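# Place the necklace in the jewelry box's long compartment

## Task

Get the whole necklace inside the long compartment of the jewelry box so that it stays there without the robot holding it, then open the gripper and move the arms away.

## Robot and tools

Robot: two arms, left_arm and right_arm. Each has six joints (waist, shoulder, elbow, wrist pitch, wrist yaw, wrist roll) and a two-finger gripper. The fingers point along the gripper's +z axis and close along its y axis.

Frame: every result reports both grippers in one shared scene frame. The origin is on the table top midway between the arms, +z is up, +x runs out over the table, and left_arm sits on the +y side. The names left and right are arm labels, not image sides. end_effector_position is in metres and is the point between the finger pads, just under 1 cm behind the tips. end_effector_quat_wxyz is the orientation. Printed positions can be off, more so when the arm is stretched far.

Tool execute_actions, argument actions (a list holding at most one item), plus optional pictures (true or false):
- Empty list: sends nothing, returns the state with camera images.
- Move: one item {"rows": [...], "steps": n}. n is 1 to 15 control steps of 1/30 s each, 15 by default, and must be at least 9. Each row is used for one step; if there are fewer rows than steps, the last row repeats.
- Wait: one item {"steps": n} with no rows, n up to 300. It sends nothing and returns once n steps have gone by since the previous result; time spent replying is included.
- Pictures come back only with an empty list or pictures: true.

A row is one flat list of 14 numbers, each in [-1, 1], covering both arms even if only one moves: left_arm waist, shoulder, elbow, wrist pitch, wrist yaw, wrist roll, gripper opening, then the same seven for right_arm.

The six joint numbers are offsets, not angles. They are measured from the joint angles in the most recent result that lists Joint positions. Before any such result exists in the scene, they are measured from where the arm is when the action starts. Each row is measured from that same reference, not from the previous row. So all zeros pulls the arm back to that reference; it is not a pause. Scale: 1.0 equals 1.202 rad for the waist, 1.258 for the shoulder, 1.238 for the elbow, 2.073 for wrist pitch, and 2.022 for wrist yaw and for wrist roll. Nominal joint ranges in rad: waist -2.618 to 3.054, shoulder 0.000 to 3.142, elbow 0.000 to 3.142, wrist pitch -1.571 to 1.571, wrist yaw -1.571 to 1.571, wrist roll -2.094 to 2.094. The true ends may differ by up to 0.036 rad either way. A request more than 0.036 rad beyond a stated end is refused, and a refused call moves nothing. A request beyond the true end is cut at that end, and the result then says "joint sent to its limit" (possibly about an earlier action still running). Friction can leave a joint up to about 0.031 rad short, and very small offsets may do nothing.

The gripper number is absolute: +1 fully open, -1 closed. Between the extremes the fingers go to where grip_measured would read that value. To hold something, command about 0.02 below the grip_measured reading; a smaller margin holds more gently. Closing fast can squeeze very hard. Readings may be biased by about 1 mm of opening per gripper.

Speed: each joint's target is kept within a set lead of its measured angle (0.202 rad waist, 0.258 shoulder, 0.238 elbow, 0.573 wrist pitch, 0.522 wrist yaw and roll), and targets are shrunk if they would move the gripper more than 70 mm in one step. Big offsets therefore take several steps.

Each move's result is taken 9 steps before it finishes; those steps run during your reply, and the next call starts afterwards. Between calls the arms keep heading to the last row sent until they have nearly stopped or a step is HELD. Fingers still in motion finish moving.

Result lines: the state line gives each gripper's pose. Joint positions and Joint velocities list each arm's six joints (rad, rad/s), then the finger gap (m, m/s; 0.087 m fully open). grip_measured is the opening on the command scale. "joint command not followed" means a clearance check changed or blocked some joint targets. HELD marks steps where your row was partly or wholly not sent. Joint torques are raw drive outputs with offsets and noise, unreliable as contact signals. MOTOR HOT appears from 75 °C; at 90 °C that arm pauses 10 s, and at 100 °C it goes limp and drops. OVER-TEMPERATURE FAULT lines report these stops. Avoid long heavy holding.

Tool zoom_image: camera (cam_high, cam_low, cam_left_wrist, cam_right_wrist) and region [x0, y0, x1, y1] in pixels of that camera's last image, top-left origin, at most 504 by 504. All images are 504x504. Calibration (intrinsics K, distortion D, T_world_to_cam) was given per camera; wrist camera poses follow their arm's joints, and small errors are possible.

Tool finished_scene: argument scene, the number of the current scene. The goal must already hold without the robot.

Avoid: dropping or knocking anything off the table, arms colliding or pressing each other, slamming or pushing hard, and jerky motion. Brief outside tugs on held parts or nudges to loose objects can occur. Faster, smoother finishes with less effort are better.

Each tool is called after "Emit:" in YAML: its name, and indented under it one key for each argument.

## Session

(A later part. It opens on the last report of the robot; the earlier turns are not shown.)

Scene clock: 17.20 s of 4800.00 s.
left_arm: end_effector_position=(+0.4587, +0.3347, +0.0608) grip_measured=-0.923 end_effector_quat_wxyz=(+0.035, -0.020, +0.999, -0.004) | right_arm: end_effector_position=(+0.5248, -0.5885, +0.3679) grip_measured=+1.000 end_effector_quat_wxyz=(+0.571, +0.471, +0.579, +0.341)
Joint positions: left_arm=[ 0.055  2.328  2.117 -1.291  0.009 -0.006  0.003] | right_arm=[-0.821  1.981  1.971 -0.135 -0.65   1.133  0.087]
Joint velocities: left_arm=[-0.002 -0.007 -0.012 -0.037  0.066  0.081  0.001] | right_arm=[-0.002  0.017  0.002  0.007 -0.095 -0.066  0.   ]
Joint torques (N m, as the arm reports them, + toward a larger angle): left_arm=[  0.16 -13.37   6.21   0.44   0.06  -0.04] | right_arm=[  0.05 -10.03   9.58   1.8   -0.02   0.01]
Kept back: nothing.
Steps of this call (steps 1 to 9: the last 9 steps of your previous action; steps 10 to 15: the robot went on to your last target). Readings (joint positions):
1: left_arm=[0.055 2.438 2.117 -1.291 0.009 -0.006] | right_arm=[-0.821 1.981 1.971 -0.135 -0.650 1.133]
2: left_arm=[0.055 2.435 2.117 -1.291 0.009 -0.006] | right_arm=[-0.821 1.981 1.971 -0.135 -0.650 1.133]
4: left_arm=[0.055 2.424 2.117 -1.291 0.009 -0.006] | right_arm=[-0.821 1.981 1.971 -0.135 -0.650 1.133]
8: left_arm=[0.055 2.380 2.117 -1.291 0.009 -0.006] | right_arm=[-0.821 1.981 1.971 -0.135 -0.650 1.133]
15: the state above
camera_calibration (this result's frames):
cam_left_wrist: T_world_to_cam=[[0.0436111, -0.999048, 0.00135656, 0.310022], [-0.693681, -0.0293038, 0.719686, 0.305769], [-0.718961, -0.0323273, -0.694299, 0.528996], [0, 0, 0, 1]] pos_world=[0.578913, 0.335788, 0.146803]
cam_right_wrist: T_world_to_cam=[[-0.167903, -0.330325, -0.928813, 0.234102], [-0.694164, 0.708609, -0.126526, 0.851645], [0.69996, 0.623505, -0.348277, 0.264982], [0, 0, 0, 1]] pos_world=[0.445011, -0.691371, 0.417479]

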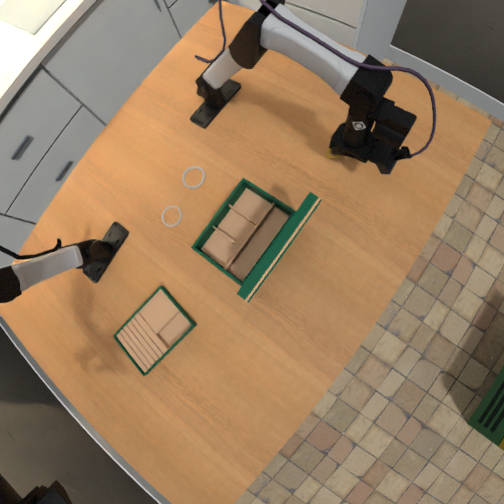

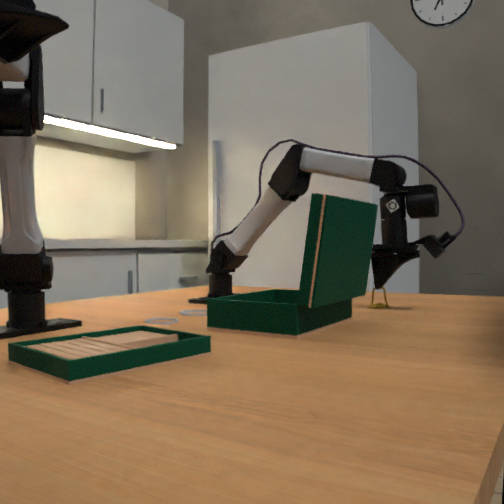

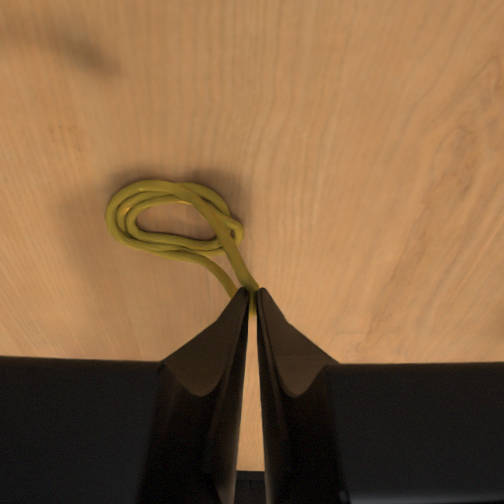

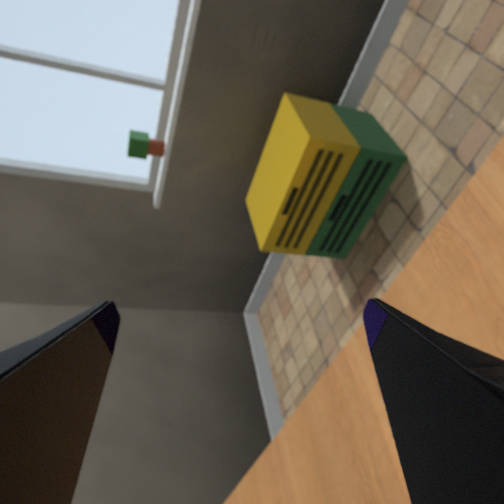

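Emit:
execute_actions:
  actions:
    - {"rows": [[0,-0.016,-0.009,0.006,0,0,-0.943,0,0,0,0,0,0,1],[0,-0.033,-0.018,0.012,0,0,-0.943,0,0,0,0,0,0,1],[0,-0.049,-0.027,0.018,0,0,-0.943,0,0,0,0,0,0,1],[0,-0.066,-0.036,0.024,0,0,-0.943,0,0,0,0,0,0,1],[0,-0.082,-0.044,0.031,0,0,-0.943,0,0,0,0,0,0,1],[0,-0.098,-0.053,0.037,0,0,-0.943,0,0,0,0,0,0,1],[0,-0.115,-0.062,0.043,0,0,-0.943,0,0,0,0,0,0,1],[0,-0.131,-0.071,0.049,0,0,-0.943,0,0,0,0,0,0,1],[0,-0.148,-0.08,0.055,0,0,-0.943,0,0,0,0,0,0,1],[0,-0.164,-0.089,0.061,0,0,-0.943,0,0,0,0,0,0,1],[0,-0.18,-0.098,0.067,0,0,-0.943,0,0,0,0,0,0,1],[0,-0.197,-0.107,0.073,0,0,-0.943,0,0,0,0,0,0,1],[0,-0.213,-0.116,0.079,0,0,-0.943,0,0,0,0,0,0,1],[0,-0.23,-0.124,0.086,0,0,-0.943,0,0,0,0,0,0,1],[0,-0.246,-0.133,0.092,0,0,-0.943,0,0,0,0,0,0,1]], "steps": 15}

Emit:
execute_actions:
  actions:
    - {"rows": [[0,-0.05,-0.025,0.016,0,0,-0.943,0,0,0,0,0,0,1],[0,-0.066,-0.034,0.022,0,0,-0.943,0,0,0,0,0,0,1],[0,-0.082,-0.043,0.028,0,0,-0.943,0,0,0,0,0,0,1],[0,-0.098,-0.052,0.034,0,0,-0.943,0,0,0,0,0,0,1],[0,-0.115,-0.061,0.04,0,0,-0.943,0,0,0,0,0,0,1],[0,-0.131,-0.07,0.046,0,0,-0.943,0,0,0,0,0,0,1],[0,-0.148,-0.079,0.052,0,0,-0.943,0,0,0,0,0,0,1],[0,-0.164,-0.088,0.058,0,0,-0.943,0,0,0,0,0,0,1],[0,-0.18,-0.097,0.064,0,0,-0.943,0,0,0,0,0,0,1],[0,-0.197,-0.106,0.07,0,0,-0.943,0,0,0,0,0,0,1],[0,-0.213,-0.115,0.076,0,0,-0.943,0,0,0,0,0,0,1],[0,-0.23,-0.124,0.082,0,0,-0.943,0,0,0,0,0,0,1],[0,-0.246,-0.133,0.088,0,0,-0.943,0,0,0,0,0,0,1],[0,-0.262,-0.142,0.094,0,0,-0.943,0,0,0,0,0,0,1],[0,-0.28,-0.15,0.1,0,0,-0.943,0,0,0,0,0,0,1]], "steps": 15}

Emit:
execute_actions:
  actions:
    - {"rows": [[0,-0.05,-0.025,0.016,0,0,-0.943,0,0,0,0,0,0,1],[0,-0.066,-0.034,0.022,0,0,-0.943,0,0,0,0,0,0,1],[0,-0.082,-0.043,0.028,0,0,-0.943,0,0,0,0,0,0,1],[0,-0.098,-0.052,0.034,0,0,-0.943,0,0,0,0,0,0,1],[0,-0.115,-0.061,0.04,0,0,-0.943,0,0,0,0,0,0,1],[0,-0.131,-0.07,0.046,0,0,-0.943,0,0,0,0,0,0,1],[0,-0.148,-0.079,0.052,0,0,-0.943,0,0,0,0,0,0,1],[0,-0.164,-0.088,0.058,0,0,-0.943,0,0,0,0,0,0,1],[0,-0.18,-0.097,0.064,0,0,-0.943,0,0,0,0,0,0,1],[0,-0.197,-0.106,0.07,0,0,-0.943,0,0,0,0,0,0,1],[0,-0.213,-0.115,0.076,0,0,-0.943,0,0,0,0,0,0,1],[0,-0.23,-0.124,0.082,0,0,-0.943,0,0,0,0,0,0,1],[0,-0.246,-0.133,0.088,0,0,-0.943,0,0,0,0,0,0,1],[0,-0.262,-0.142,0.094,0,0,-0.943,0,0,0,0,0,0,1],[0,-0.28,-0.15,0.1,0,0,-0.943,0,0,0,0,0,0,1]], "steps": 15}

Emit:
execute_actions:
  actions:
    - {"steps": 18}
  pictures: true

Scene clock: 23.10 s of 4800.00 s.
left_arm: end_effector_position=(+0.4569, +0.3347, +0.0681) grip_measured=-0.923 end_effector_quat_wxyz=(+0.047, -0.020, +0.999, -0.004) | right_arm: end_effector_position=(+0.5248, -0.5885, +0.3679) grip_measured=+1.000 end_effector_quat_wxyz=(+0.571, +0.471, +0.579, +0.341)
Joint positions: left_arm=[ 0.055  2.286  2.075 -1.265  0.009 -0.006  0.003] | right_arm=[-0.821  1.981  1.971 -0.135 -0.65   1.133  0.087]
Joint velocities: left_arm=[-0.002 -0.496 -0.33   0.168 -0.007 -0.022 -0.   ] | right_arm=[ 0.002  0.007  0.002  0.037 -0.007  0.022  0.   ]
Joint torques (N m, as the arm reports them, + toward a larger angle): left_arm=[  0.16 -15.78   6.18   0.68   0.04  -0.04] | right_arm=[  0.04 -10.06   9.6    1.8   -0.02   0.02]
Steps of this call (steps 1 to 15: the robot went on to your last target; steps 16 to 90: nothing new was sent; then 2.70 s passed at rest; steps 91 to 96: the first 6 steps of this action). Readings (joint positions):
91: left_arm=[0.055 2.328 2.117 -1.291 0.009 -0.006] | right_arm=[-0.821 1.981 1.971 -0.135 -0.650 1.133]
92: left_arm=[0.055 2.327 2.117 -1.290 0.009 -0.006] | right_arm=[-0.821 1.981 1.971 -0.135 -0.650 1.133]
94: left_arm=[0.055 2.314 2.100 -1.278 0.009 -0.006] | right_arm=[-0.821 1.981 1.971 -0.135 -0.650 1.133]
96: the state above

Scene clock: 23.60 s of 4800.00 s.
left_arm: end_effector_position=(+0.4607, +0.3348, +0.1636) grip_measured=-0.923 end_effector_quat_wxyz=(+0.205, -0.019, +0.979, -0.001) | right_arm: end_effector_position=(+0.5248, -0.5885, +0.3679) grip_measured=+1.000 end_effector_quat_wxyz=(+0.571, +0.471, +0.579, +0.341)
Joint positions: left_arm=[ 0.055  1.969  1.937 -1.126  0.009 -0.006  0.003] | right_arm=[-0.821  1.981  1.971 -0.135 -0.65   1.133  0.087]
Joint velocities: left_arm=[ 0.012 -0.496 -0.369  0.242  0.022  0.022  0.   ] | right_arm=[-0.012  0.002  0.012 -0.022  0.022 -0.007  0.   ]
Joint torques (N m, as the arm reports them, + toward a larger angle): left_arm=[  0.13 -11.91   5.79   1.15   0.05  -0.04] | right_arm=[  0.04 -10.03   9.58   1.8   -0.01   0.01]
Steps of this call (steps 1 to 9: the last 9 steps of your previous action; steps 10 to 15: the first 6 steps of this action, its rows measured from where the robot was after step 9). Readings (joint positions):
9: left_arm=[0.055 2.076 1.988 -1.167 0.009 -0.006] | right_arm=[-0.821 1.981 1.971 -0.135 -0.650 1.133]
10: left_arm=[0.055 2.057 1.983 -1.161 0.009 -0.006] | right_arm=[-0.821 1.981 1.971 -0.135 -0.650 1.133]
11: left_arm=[0.055 2.039 1.978 -1.157 0.009 -0.006] | right_arm=[-0.821 1.981 1.971 -0.135 -0.650 1.133]
13: left_arm=[0.055 2.004 1.961 -1.142 0.009 -0.006] | right_arm=[-0.821 1.981 1.971 -0.135 -0.650 1.133]
15: the state above

Scene clock: 24.10 s of 4800.00 s.
left_arm: end_effector_position=(+0.4404, +0.3341, +0.2384) grip_measured=-0.923 end_effector_quat_wxyz=(+0.331, -0.018, +0.944, +0.001) | right_arm: end_effector_position=(+0.5248, -0.5885, +0.3679) grip_measured=+1.000 end_effector_quat_wxyz=(+0.571, +0.471, +0.579, +0.341)
Joint positions: left_arm=[ 0.055  1.683  1.781 -0.994  0.009 -0.006  0.003] | right_arm=[-0.821  1.981  1.971 -0.135 -0.65   1.133  0.087]
Joint velocities: left_arm=[ 0.007 -0.51  -0.359  0.212 -0.037 -0.022 -0.001] | right_arm=[-0.007  0.002  0.012 -0.051  0.007 -0.037  0.   ]
Joint torques (N m, as the arm reports them, + toward a larger angle): left_arm=[ 0.15 -9.75  5.85  1.49  0.07 -0.04] | right_arm=[  0.05 -10.03   9.59   1.8   -0.02   0.02]
Steps of this call (steps 1 to 9: the last 9 steps of your previous action; steps 10 to 15: the first 6 steps of this action, its rows measured from where the robot was after step 9). Readings (joint positions):
9: left_arm=[0.055 1.790 1.833 -1.033 0.009 -0.006] | right_arm=[-0.821 1.981 1.971 -0.135 -0.650 1.133]
10: left_arm=[0.055 1.771 1.826 -1.028 0.009 -0.006] | right_arm=[-0.821 1.981 1.971 -0.135 -0.650 1.133]
11: left_arm=[0.055 1.754 1.822 -1.024 0.009 -0.006] | right_arm=[-0.821 1.981 1.971 -0.135 -0.650 1.133]
13: left_arm=[0.055 1.719 1.804 -1.010 0.009 -0.006] | right_arm=[-0.821 1.981 1.971 -0.135 -0.650 1.133]
15: the state above

Scene clock: 24.70 s of 4800.00 s.
left_arm: end_effector_position=(+0.4188, +0.3333, +0.3053) grip_measured=-0.923 end_effector_quat_wxyz=(+0.450, -0.016, +0.893, +0.002) | right_arm: end_effector_position=(+0.5248, -0.5885, +0.3679) grip_measured=+1.000 end_effector_quat_wxyz=(+0.571, +0.471, +0.579, +0.341)
Joint positions: left_arm=[ 0.055  1.446  1.664 -0.855  0.009 -0.006  0.003] | right_arm=[-0.821  1.981  1.971 -0.135 -0.65   1.133  0.087]
Joint velocities: left_arm=[ 0.007  0.017 -0.042 -0.022  0.022 -0.007 -0.   ] | right_arm=[ 0.007 -0.027 -0.002 -0.007 -0.037 -0.007  0.   ]
Joint torques (N m, as the arm reports them, + toward a larger angle): left_arm=[ 0.15 -5.88  5.56  1.83  0.06 -0.04] | right_arm=[  0.04 -10.01   9.61   1.8   -0.02   0.02]
Kept back: nothing.
Steps of this call (steps 1 to 9: the last 9 steps of your previous action; steps 10 to 18: the robot went on to your last target). Readings (joint positions):
1: left_arm=[0.055 1.665 1.768 -0.986 0.009 -0.006] | right_arm=[-0.821 1.981 1.971 -0.135 -0.650 1.133]
2: left_arm=[0.055 1.646 1.756 -0.977 0.009 -0.006] | right_arm=[-0.821 1.981 1.971 -0.135 -0.650 1.133]
4: left_arm=[0.055 1.607 1.732 -0.958 0.009 -0.006] | right_arm=[-0.821 1.981 1.971 -0.135 -0.650 1.133]
8: left_arm=[0.055 1.523 1.688 -0.913 0.009 -0.006] | right_arm=[-0.821 1.981 1.971 -0.135 -0.650 1.133]
18: the state above
camera_calibration (this result's frames):
cam_left_wrist: T_world_to_cam=[[0.0395927, -0.999189, 0.00734686, 0.309931], [-0.997265, -0.0399735, -0.0621648, 0.47152], [0.0624081, -0.00486549, -0.998039, 0.426324], [0, 0, 0, 1]] pos_world=[0.431354, 0.330602, 0.452523]
cam_right_wrist: T_world_to_cam=[[-0.167903, -0.330325, -0.928813, 0.234102], [-0.694164, 0.708609, -0.126526, 0.851645], [0.69996, 0.623505, -0.348277, 0.264982], [0, 0, 0, 1]] pos_world=[0.445011, -0.691371, 0.417479]

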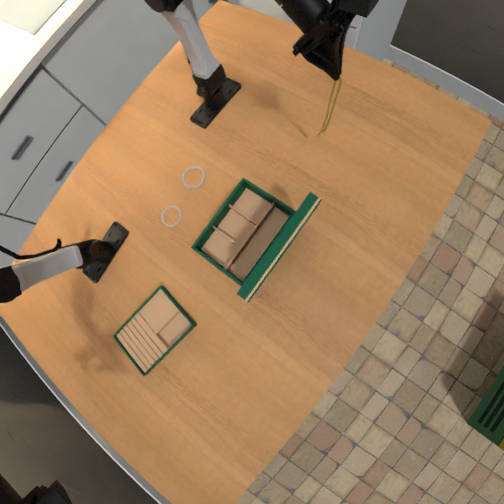

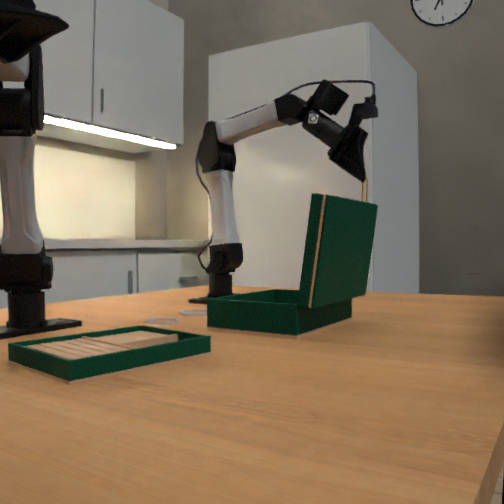

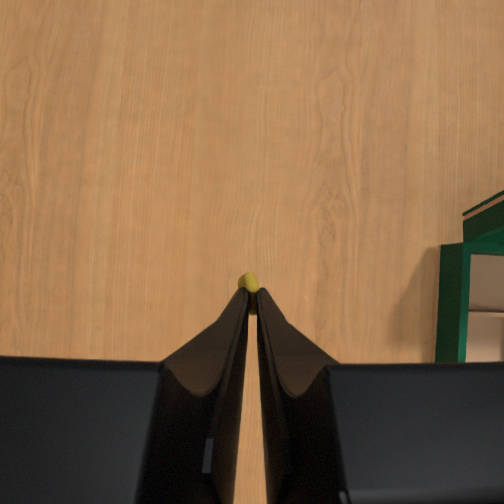

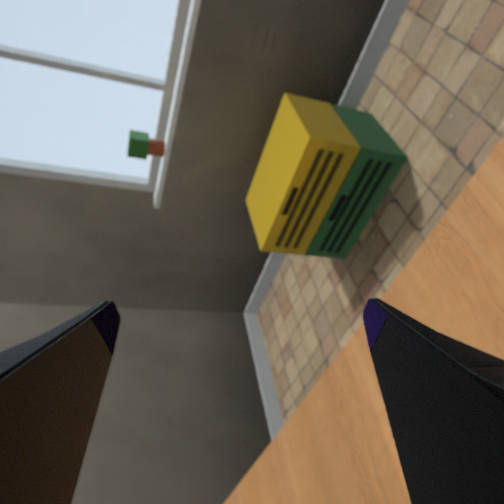

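Emit:
execute_actions:
  actions:
    - {"rows": [[-0.003,-0.01,0,0.01,0,0,-0.943,0,0,0,0,0,0,1],[-0.008,-0.015,0,0.015,0,0,-0.943,0,0,0,0,0,0,1],[-0.014,-0.02,0,0.02,0,0,-0.943,0,0,0,0,0,0,1],[-0.021,-0.025,0,0.025,0,0,-0.943,0,0,0,0,0,0,1],[-0.029,-0.025,0,0.03,0,0,-0.943,0,0,0,0,0,0,1],[-0.038,-0.025,0,0.035,0,0,-0.943,0,0,0,0,0,0,1],[-0.047,-0.025,0,0.04,0,0,-0.943,0,0,0,0,0,0,1],[-0.057,-0.025,0,0.045,0,0,-0.943,0,0,0,0,0,0,1],[-0.067,-0.025,0,0.05,0,0,-0.943,0,0,0,0,0,0,1],[-0.077,-0.025,0,0.055,0,0,-0.943,0,0,0,0,0,0,1],[-0.087,-0.025,0,0.06,0,0,-0.943,0,0,0,0,0,0,1],[-0.097,-0.025,0,0.065,0,0,-0.943,0,0,0,0,0,0,1],[-0.107,-0.025,0,0.07,0,0,-0.943,0,0,0,0,0,0,1],[-0.117,-0.025,0,0.075,0,0,-0.943,0,0,0,0,0,0,1],[-0.127,-0.025,0,0.075,0,0,-0.943,0,0,0,0,0,0,1]], "steps": 15}

Emit:
execute_actions:
  actions:
    - {"rows": [[-0.03,0,0,0.015,0,0,-0.943,0,0,0,0,0,0,1],[-0.04,0,0,0.015,0,0,-0.943,0,0,0,0,0,0,1],[-0.05,0,0,0.015,0,0,-0.943,0,0,0,0,0,0,1],[-0.06,0,0,0.015,0,0,-0.943,0,0,0,0,0,0,1],[-0.07,0,0,0.015,0,0,-0.943,0,0,0,0,0,0,1],[-0.08,0,0,0.015,0,0,-0.943,0,0,0,0,0,0,1],[-0.09,0,0,0.015,0,0,-0.943,0,0,0,0,0,0,1],[-0.1,0,0,0.015,0,0,-0.943,0,0,0,0,0,0,1],[-0.11,0,0,0.015,0,0,-0.943,0,0,0,0,0,0,1],[-0.12,0,0,0.015,0,0,-0.943,0,0,0,0,0,0,1],[-0.13,0,0,0.015,0,0,-0.943,0,0,0,0,0,0,1],[-0.14,0,0,0.015,0,0,-0.943,0,0,0,0,0,0,1],[-0.15,0.005,0.005,0.015,0,0,-0.943,0,0,0,0,0,0,1],[-0.16,0.01,0.01,0.015,0,0,-0.943,0,0,0,0,0,0,1],[-0.17,0.015,0.015,0.015,0,0,-0.943,0,0,0,0,0,0,1]], "steps": 15}

Emit:
execute_actions:
  actions:
    - {"rows": [[-0.028,0.02,0.02,0,0,0,-0.943,0,0,0,0,0,0,1],[-0.036,0.025,0.025,0,0,0,-0.943,0,0,0,0,0,0,1],[-0.044,0.03,0.03,0,0,0,-0.943,0,0,0,0,0,0,1],[-0.052,0.035,0.035,0,0,0,-0.943,0,0,0,0,0,0,1],[-0.06,0.04,0.04,0,0,0,-0.943,0,0,0,0,0,0,1],[-0.068,0.045,0.045,0,0,0,-0.943,0,0,0,0,0,0,1],[-0.076,0.05,0.05,0,0,0,-0.943,0,0,0,0,0,0,1],[-0.084,0.056,0.056,0,0,0,-0.943,0,0,0,0,0,0,1],[-0.092,0.062,0.062,0,0,0,-0.943,0,0,0,0,0,0,1],[-0.1,0.068,0.068,0,0,0,-0.943,0,0,0,0,0,0,1],[-0.108,0.074,0.074,0,0,0,-0.943,0,0,0,0,0,0,1],[-0.116,0.08,0.08,0,0,0,-0.943,0,0,0,0,0,0,1],[-0.123,0.086,0.086,0,0,0,-0.943,0,0,0,0,0,0,1],[-0.13,0.092,0.092,0,0,0,-0.943,0,0,0,0,0,0,1],[-0.137,0.098,0.098,0,0,0,-0.943,0,0,0,0,0,0,1]], "steps": 15}

Emit:
execute_actions:
  actions:
    - {"rows": [[-0.027,0.03,0.03,0,0,0,-0.943,0,0,0,0,0,0,1],[-0.034,0.037,0.037,0,0,0,-0.943,0,0,0,0,0,0,1],[-0.041,0.044,0.044,0,0,0,-0.943,0,0,0,0,0,0,1],[-0.048,0.051,0.051,0,0,0,-0.943,0,0,0,0,0,0,1],[-0.055,0.058,0.058,0,0,0,-0.943,0,0,0,0,0,0,1],[-0.062,0.065,0.065,0,0,0,-0.943,0,0,0,0,0,0,1],[-0.069,0.072,0.072,0,0,0,-0.943,0,0,0,0,0,0,1],[-0.076,0.079,0.079,0,0,0,-0.943,0,0,0,0,0,0,1],[-0.083,0.086,0.086,0,0,0,-0.943,0,0,0,0,0,0,1],[-0.089,0.092,0.092,0,0,0,-0.943,0,0,0,0,0,0,1],[-0.095,0.098,0.098,0,0,0,-0.943,0,0,0,0,0,0,1],[-0.1,0.103,0.103,0,0,0,-0.943,0,0,0,0,0,0,1],[-0.104,0.108,0.108,0,0,0,-0.943,0,0,0,0,0,0,1],[-0.107,0.112,0.112,0,0,0,-0.943,0,0,0,0,0,0,1],[-0.109,0.115,0.115,0,0,0,-0.943,0,0,0,0,0,0,1]], "steps": 15}

Emit:
execute_actions:
  actions:
    - {"steps": 15}
  pictures: true

Scene clock: 31.33 s of 4800.00 s.
left_arm: end_effector_position=(+0.4217, +0.3263, +0.3070) grip_measured=-0.923 end_effector_quat_wxyz=(+0.456, -0.008, +0.890, -0.002) | right_arm: end_effector_position=(+0.5248, -0.5885, +0.3679) grip_measured=+1.000 end_effector_quat_wxyz=(+0.571, +0.471, +0.579, +0.341)
Joint positions: left_arm=[ 0.036  1.446  1.661 -0.838  0.009 -0.006  0.003] | right_arm=[-0.821  1.981  1.971 -0.135 -0.65   1.133  0.087]
Joint velocities: left_arm=[-0.266  0.002 -0.007  0.198  0.007  0.007 -0.001] | right_arm=[-0.002  0.002 -0.017  0.007  0.037 -0.037  0.   ]
Joint torques (N m, as the arm reports them, + toward a larger angle): left_arm=[-0.99 -7.78  6.91  1.83  0.03 -0.03] | right_arm=[  0.03 -10.     9.58   1.8   -0.01   0.01]
Steps of this call (steps 1 to 15: the robot went on to your last target; steps 16 to 193: nothing new was sent; steps 194 to 199: the first 6 steps of this action). Readings (joint positions):
194: left_arm=[0.055 1.446 1.661 -0.853 0.009 -0.006] | right_arm=[-0.821 1.981 1.971 -0.135 -0.650 1.133]
195: left_arm=[0.055 1.446 1.661 -0.853 0.009 -0.006] | right_arm=[-0.821 1.981 1.971 -0.135 -0.650 1.133]
197: left_arm=[0.050 1.446 1.661 -0.849 0.009 -0.006] | right_arm=[-0.821 1.981 1.971 -0.135 -0.650 1.133]
199: the state above

Scene clock: 31.83 s of 4800.00 s.
left_arm: end_effector_position=(+0.4308, +0.2553, +0.3226) grip_measured=-0.923 end_effector_quat_wxyz=(+0.491, +0.069, +0.867, -0.045) | right_arm: end_effector_position=(+0.5248, -0.5885, +0.3679) grip_measured=+1.000 end_effector_quat_wxyz=(+0.571, +0.471, +0.579, +0.341)
Joint positions: left_arm=[-0.14   1.446  1.661 -0.754  0.009 -0.006  0.003] | right_arm=[-0.821  1.981  1.971 -0.135 -0.65   1.133  0.087]
Joint velocities: left_arm=[-0.339 -0.007 -0.012 -0.007 -0.081 -0.051 -0.001] | right_arm=[ 0.002 -0.007 -0.007 -0.051 -0.007 -0.066  0.   ]
Joint torques (N m, as the arm reports them, + toward a larger angle): left_arm=[-0.57 -5.22  6.81  1.86  0.11 -0.03] | right_arm=[  0.04 -10.03   9.59   1.81  -0.01   0.02]
Steps of this call (steps 1 to 9: the last 9 steps of your previous action; steps 10 to 15: the first 6 steps of this action, its rows measured from where the robot was after step 9). Readings (joint positions):
9: left_arm=[-0.071 1.446 1.661 -0.760 0.009 -0.006] | right_arm=[-0.821 1.981 1.971 -0.135 -0.650 1.133]
10: left_arm=[-0.083 1.446 1.661 -0.755 0.009 -0.006] | right_arm=[-0.821 1.981 1.971 -0.135 -0.650 1.133]
11: left_arm=[-0.094 1.446 1.661 -0.754 0.009 -0.006] | right_arm=[-0.821 1.981 1.971 -0.135 -0.650 1.133]
13: left_arm=[-0.116 1.446 1.661 -0.754 0.009 -0.006] | right_arm=[-0.821 1.981 1.971 -0.135 -0.650 1.133]
15: the state above

Scene clock: 32.33 s of 4800.00 s.
left_arm: end_effector_position=(+0.4197, +0.1879, +0.3209) grip_measured=-0.923 end_effector_quat_wxyz=(+0.483, +0.141, +0.860, -0.085) | right_arm: end_effector_position=(+0.5248, -0.5885, +0.3679) grip_measured=+1.000 end_effector_quat_wxyz=(+0.571, +0.471, +0.579, +0.341)
Joint positions: left_arm=[-0.306  1.471  1.682 -0.758  0.009 -0.006  0.003] | right_arm=[-0.821  1.981  1.971 -0.135 -0.65   1.133  0.087]
Joint velocities: left_arm=[-0.261  0.237  0.154 -0.095  0.037  0.007 -0.   ] | right_arm=[-0.002  0.007 -0.007 -0.007  0.081 -0.022  0.   ]
Joint torques (N m, as the arm reports them, + toward a larger angle): left_arm=[-0.67 -4.25  8.53  1.68  0.05 -0.05] | right_arm=[  0.04 -10.03   9.59   1.8   -0.02   0.02]
Steps of this call (steps 1 to 9: the last 9 steps of your previous action; steps 10 to 15: the first 6 steps of this action, its rows measured from where the robot was after step 9). Readings (joint positions):
9: left_arm=[-0.248 1.446 1.661 -0.754 0.009 -0.006] | right_arm=[-0.821 1.981 1.971 -0.135 -0.650 1.133]
10: left_arm=[-0.259 1.446 1.661 -0.754 0.009 -0.006] | right_arm=[-0.821 1.981 1.971 -0.135 -0.650 1.133]
11: left_arm=[-0.270 1.447 1.662 -0.755 0.009 -0.006] | right_arm=[-0.821 1.981 1.971 -0.135 -0.650 1.133]
13: left_arm=[-0.288 1.457 1.671 -0.757 0.009 -0.006] | right_arm=[-0.821 1.981 1.971 -0.135 -0.650 1.133]
15: the state above

Scene clock: 32.83 s of 4800.00 s.
left_arm: end_effector_position=(+0.4246, +0.1222, +0.3123) grip_measured=-0.923 end_effector_quat_wxyz=(+0.464, +0.201, +0.855, -0.115) | right_arm: end_effector_position=(+0.5248, -0.5885, +0.3679) grip_measured=+1.000 end_effector_quat_wxyz=(+0.571, +0.471, +0.579, +0.341)
Joint positions: left_arm=[-0.444  1.594  1.784 -0.763  0.009 -0.006  0.003] | right_arm=[-0.821  1.981  1.971 -0.135 -0.65   1.133  0.087]
Joint velocities: left_arm=[-0.232  0.276  0.217 -0.022 -0.051  0.022  0.   ] | right_arm=[-0.017 -0.012  0.012 -0.007  0.037  0.051  0.   ]
Joint torques (N m, as the arm reports them, + toward a larger angle): left_arm=[-0.57 -5.73  8.76  1.7   0.1   0.  ] | right_arm=[  0.04 -10.04   9.56   1.81  -0.02   0.01]
Steps of this call (steps 1 to 9: the last 9 steps of your previous action; steps 10 to 15: the first 6 steps of this action, its rows measured from where the robot was after step 9). Readings (joint positions):
9: left_arm=[-0.391 1.543 1.743 -0.761 0.009 -0.006] | right_arm=[-0.821 1.981 1.971 -0.135 -0.650 1.133]
10: left_arm=[-0.400 1.550 1.749 -0.761 0.009 -0.006] | right_arm=[-0.821 1.981 1.971 -0.135 -0.650 1.133]
11: left_arm=[-0.409 1.557 1.755 -0.761 0.009 -0.006] | right_arm=[-0.821 1.981 1.971 -0.135 -0.650 1.133]
13: left_arm=[-0.427 1.574 1.768 -0.763 0.009 -0.006] | right_arm=[-0.821 1.981 1.971 -0.135 -0.650 1.133]
15: the state above

Scene clock: 33.33 s of 4800.00 s.
left_arm: end_effector_position=(+0.4267, +0.0834, +0.3065) grip_measured=-0.923 end_effector_quat_wxyz=(+0.455, +0.233, +0.850, -0.131) | right_arm: end_effector_position=(+0.5248, -0.5885, +0.3679) grip_measured=+1.000 end_effector_quat_wxyz=(+0.571, +0.471, +0.579, +0.341)
Joint positions: left_arm=[-0.517  1.676  1.857 -0.766  0.009 -0.006  0.003] | right_arm=[-0.821  1.981  1.971 -0.135 -0.65   1.133  0.087]
Joint velocities: left_arm=[-0.012 -0.002  0.017 -0.007 -0.022 -0.007 -0.001] | right_arm=[ 0.032  0.012  0.002  0.007 -0.022 -0.125  0.   ]
Joint torques (N m, as the arm reports them, + toward a larger angle): left_arm=[-0.34 -6.84  8.73  1.65  0.06 -0.04] | right_arm=[  0.06 -10.05   9.58   1.8   -0.01   0.01]
Kept back: nothing.
Steps of this call (steps 1 to 9: the last 9 steps of your previous action; steps 10 to 15: the robot went on to your last target). Readings (joint positions):
1: left_arm=[-0.452 1.603 1.792 -0.764 0.009 -0.006] | right_arm=[-0.821 1.981 1.971 -0.135 -0.650 1.133]
2: left_arm=[-0.461 1.613 1.800 -0.765 0.009 -0.006] | right_arm=[-0.821 1.981 1.971 -0.135 -0.650 1.133]
4: left_arm=[-0.477 1.632 1.816 -0.765 0.009 -0.006] | right_arm=[-0.821 1.981 1.971 -0.135 -0.650 1.133]
8: left_arm=[-0.506 1.662 1.844 -0.766 0.009 -0.006] | right_arm=[-0.821 1.981 1.971 -0.135 -0.650 1.133]
15: the state above
camera_calibration (this result's frames):
cam_left_wrist: T_world_to_cam=[[-0.507437, -0.861656, 0.00756423, 0.281773], [-0.856623, 0.503484, -0.112701, 0.379562], [0.0933007, -0.0636682, -0.9936, 0.416205], [0, 0, 0, 1]] pos_world=[0.429292, 0.0781868, 0.454187]
cam_right_wrist: T_world_to_cam=[[-0.167903, -0.330325, -0.928813, 0.234102], [-0.694164, 0.708609, -0.126526, 0.851645], [0.69996, 0.623505, -0.348277, 0.264982], [0, 0, 0, 1]] pos_world=[0.445011, -0.691371, 0.417479]

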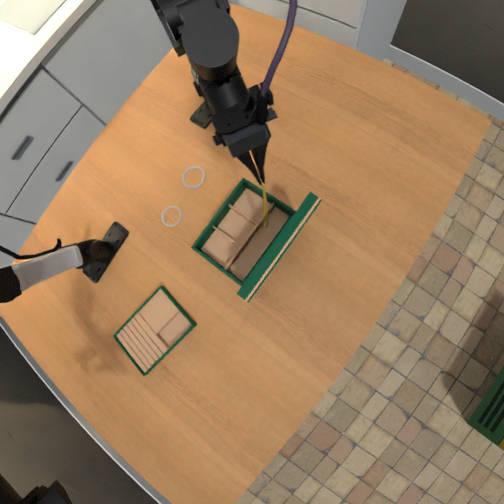

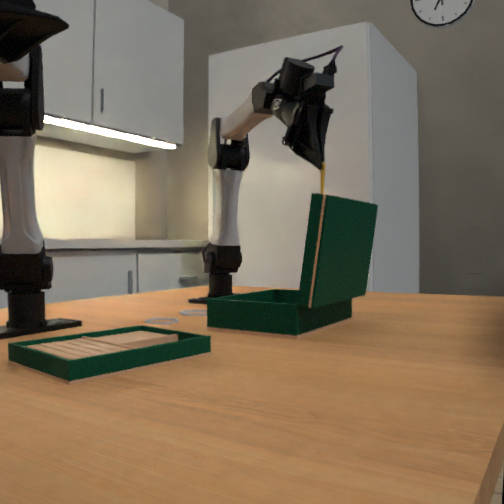

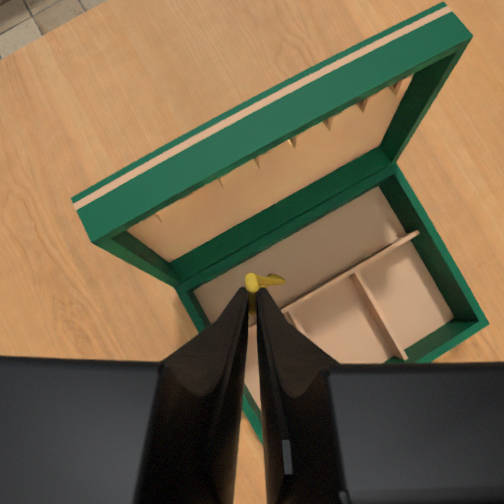

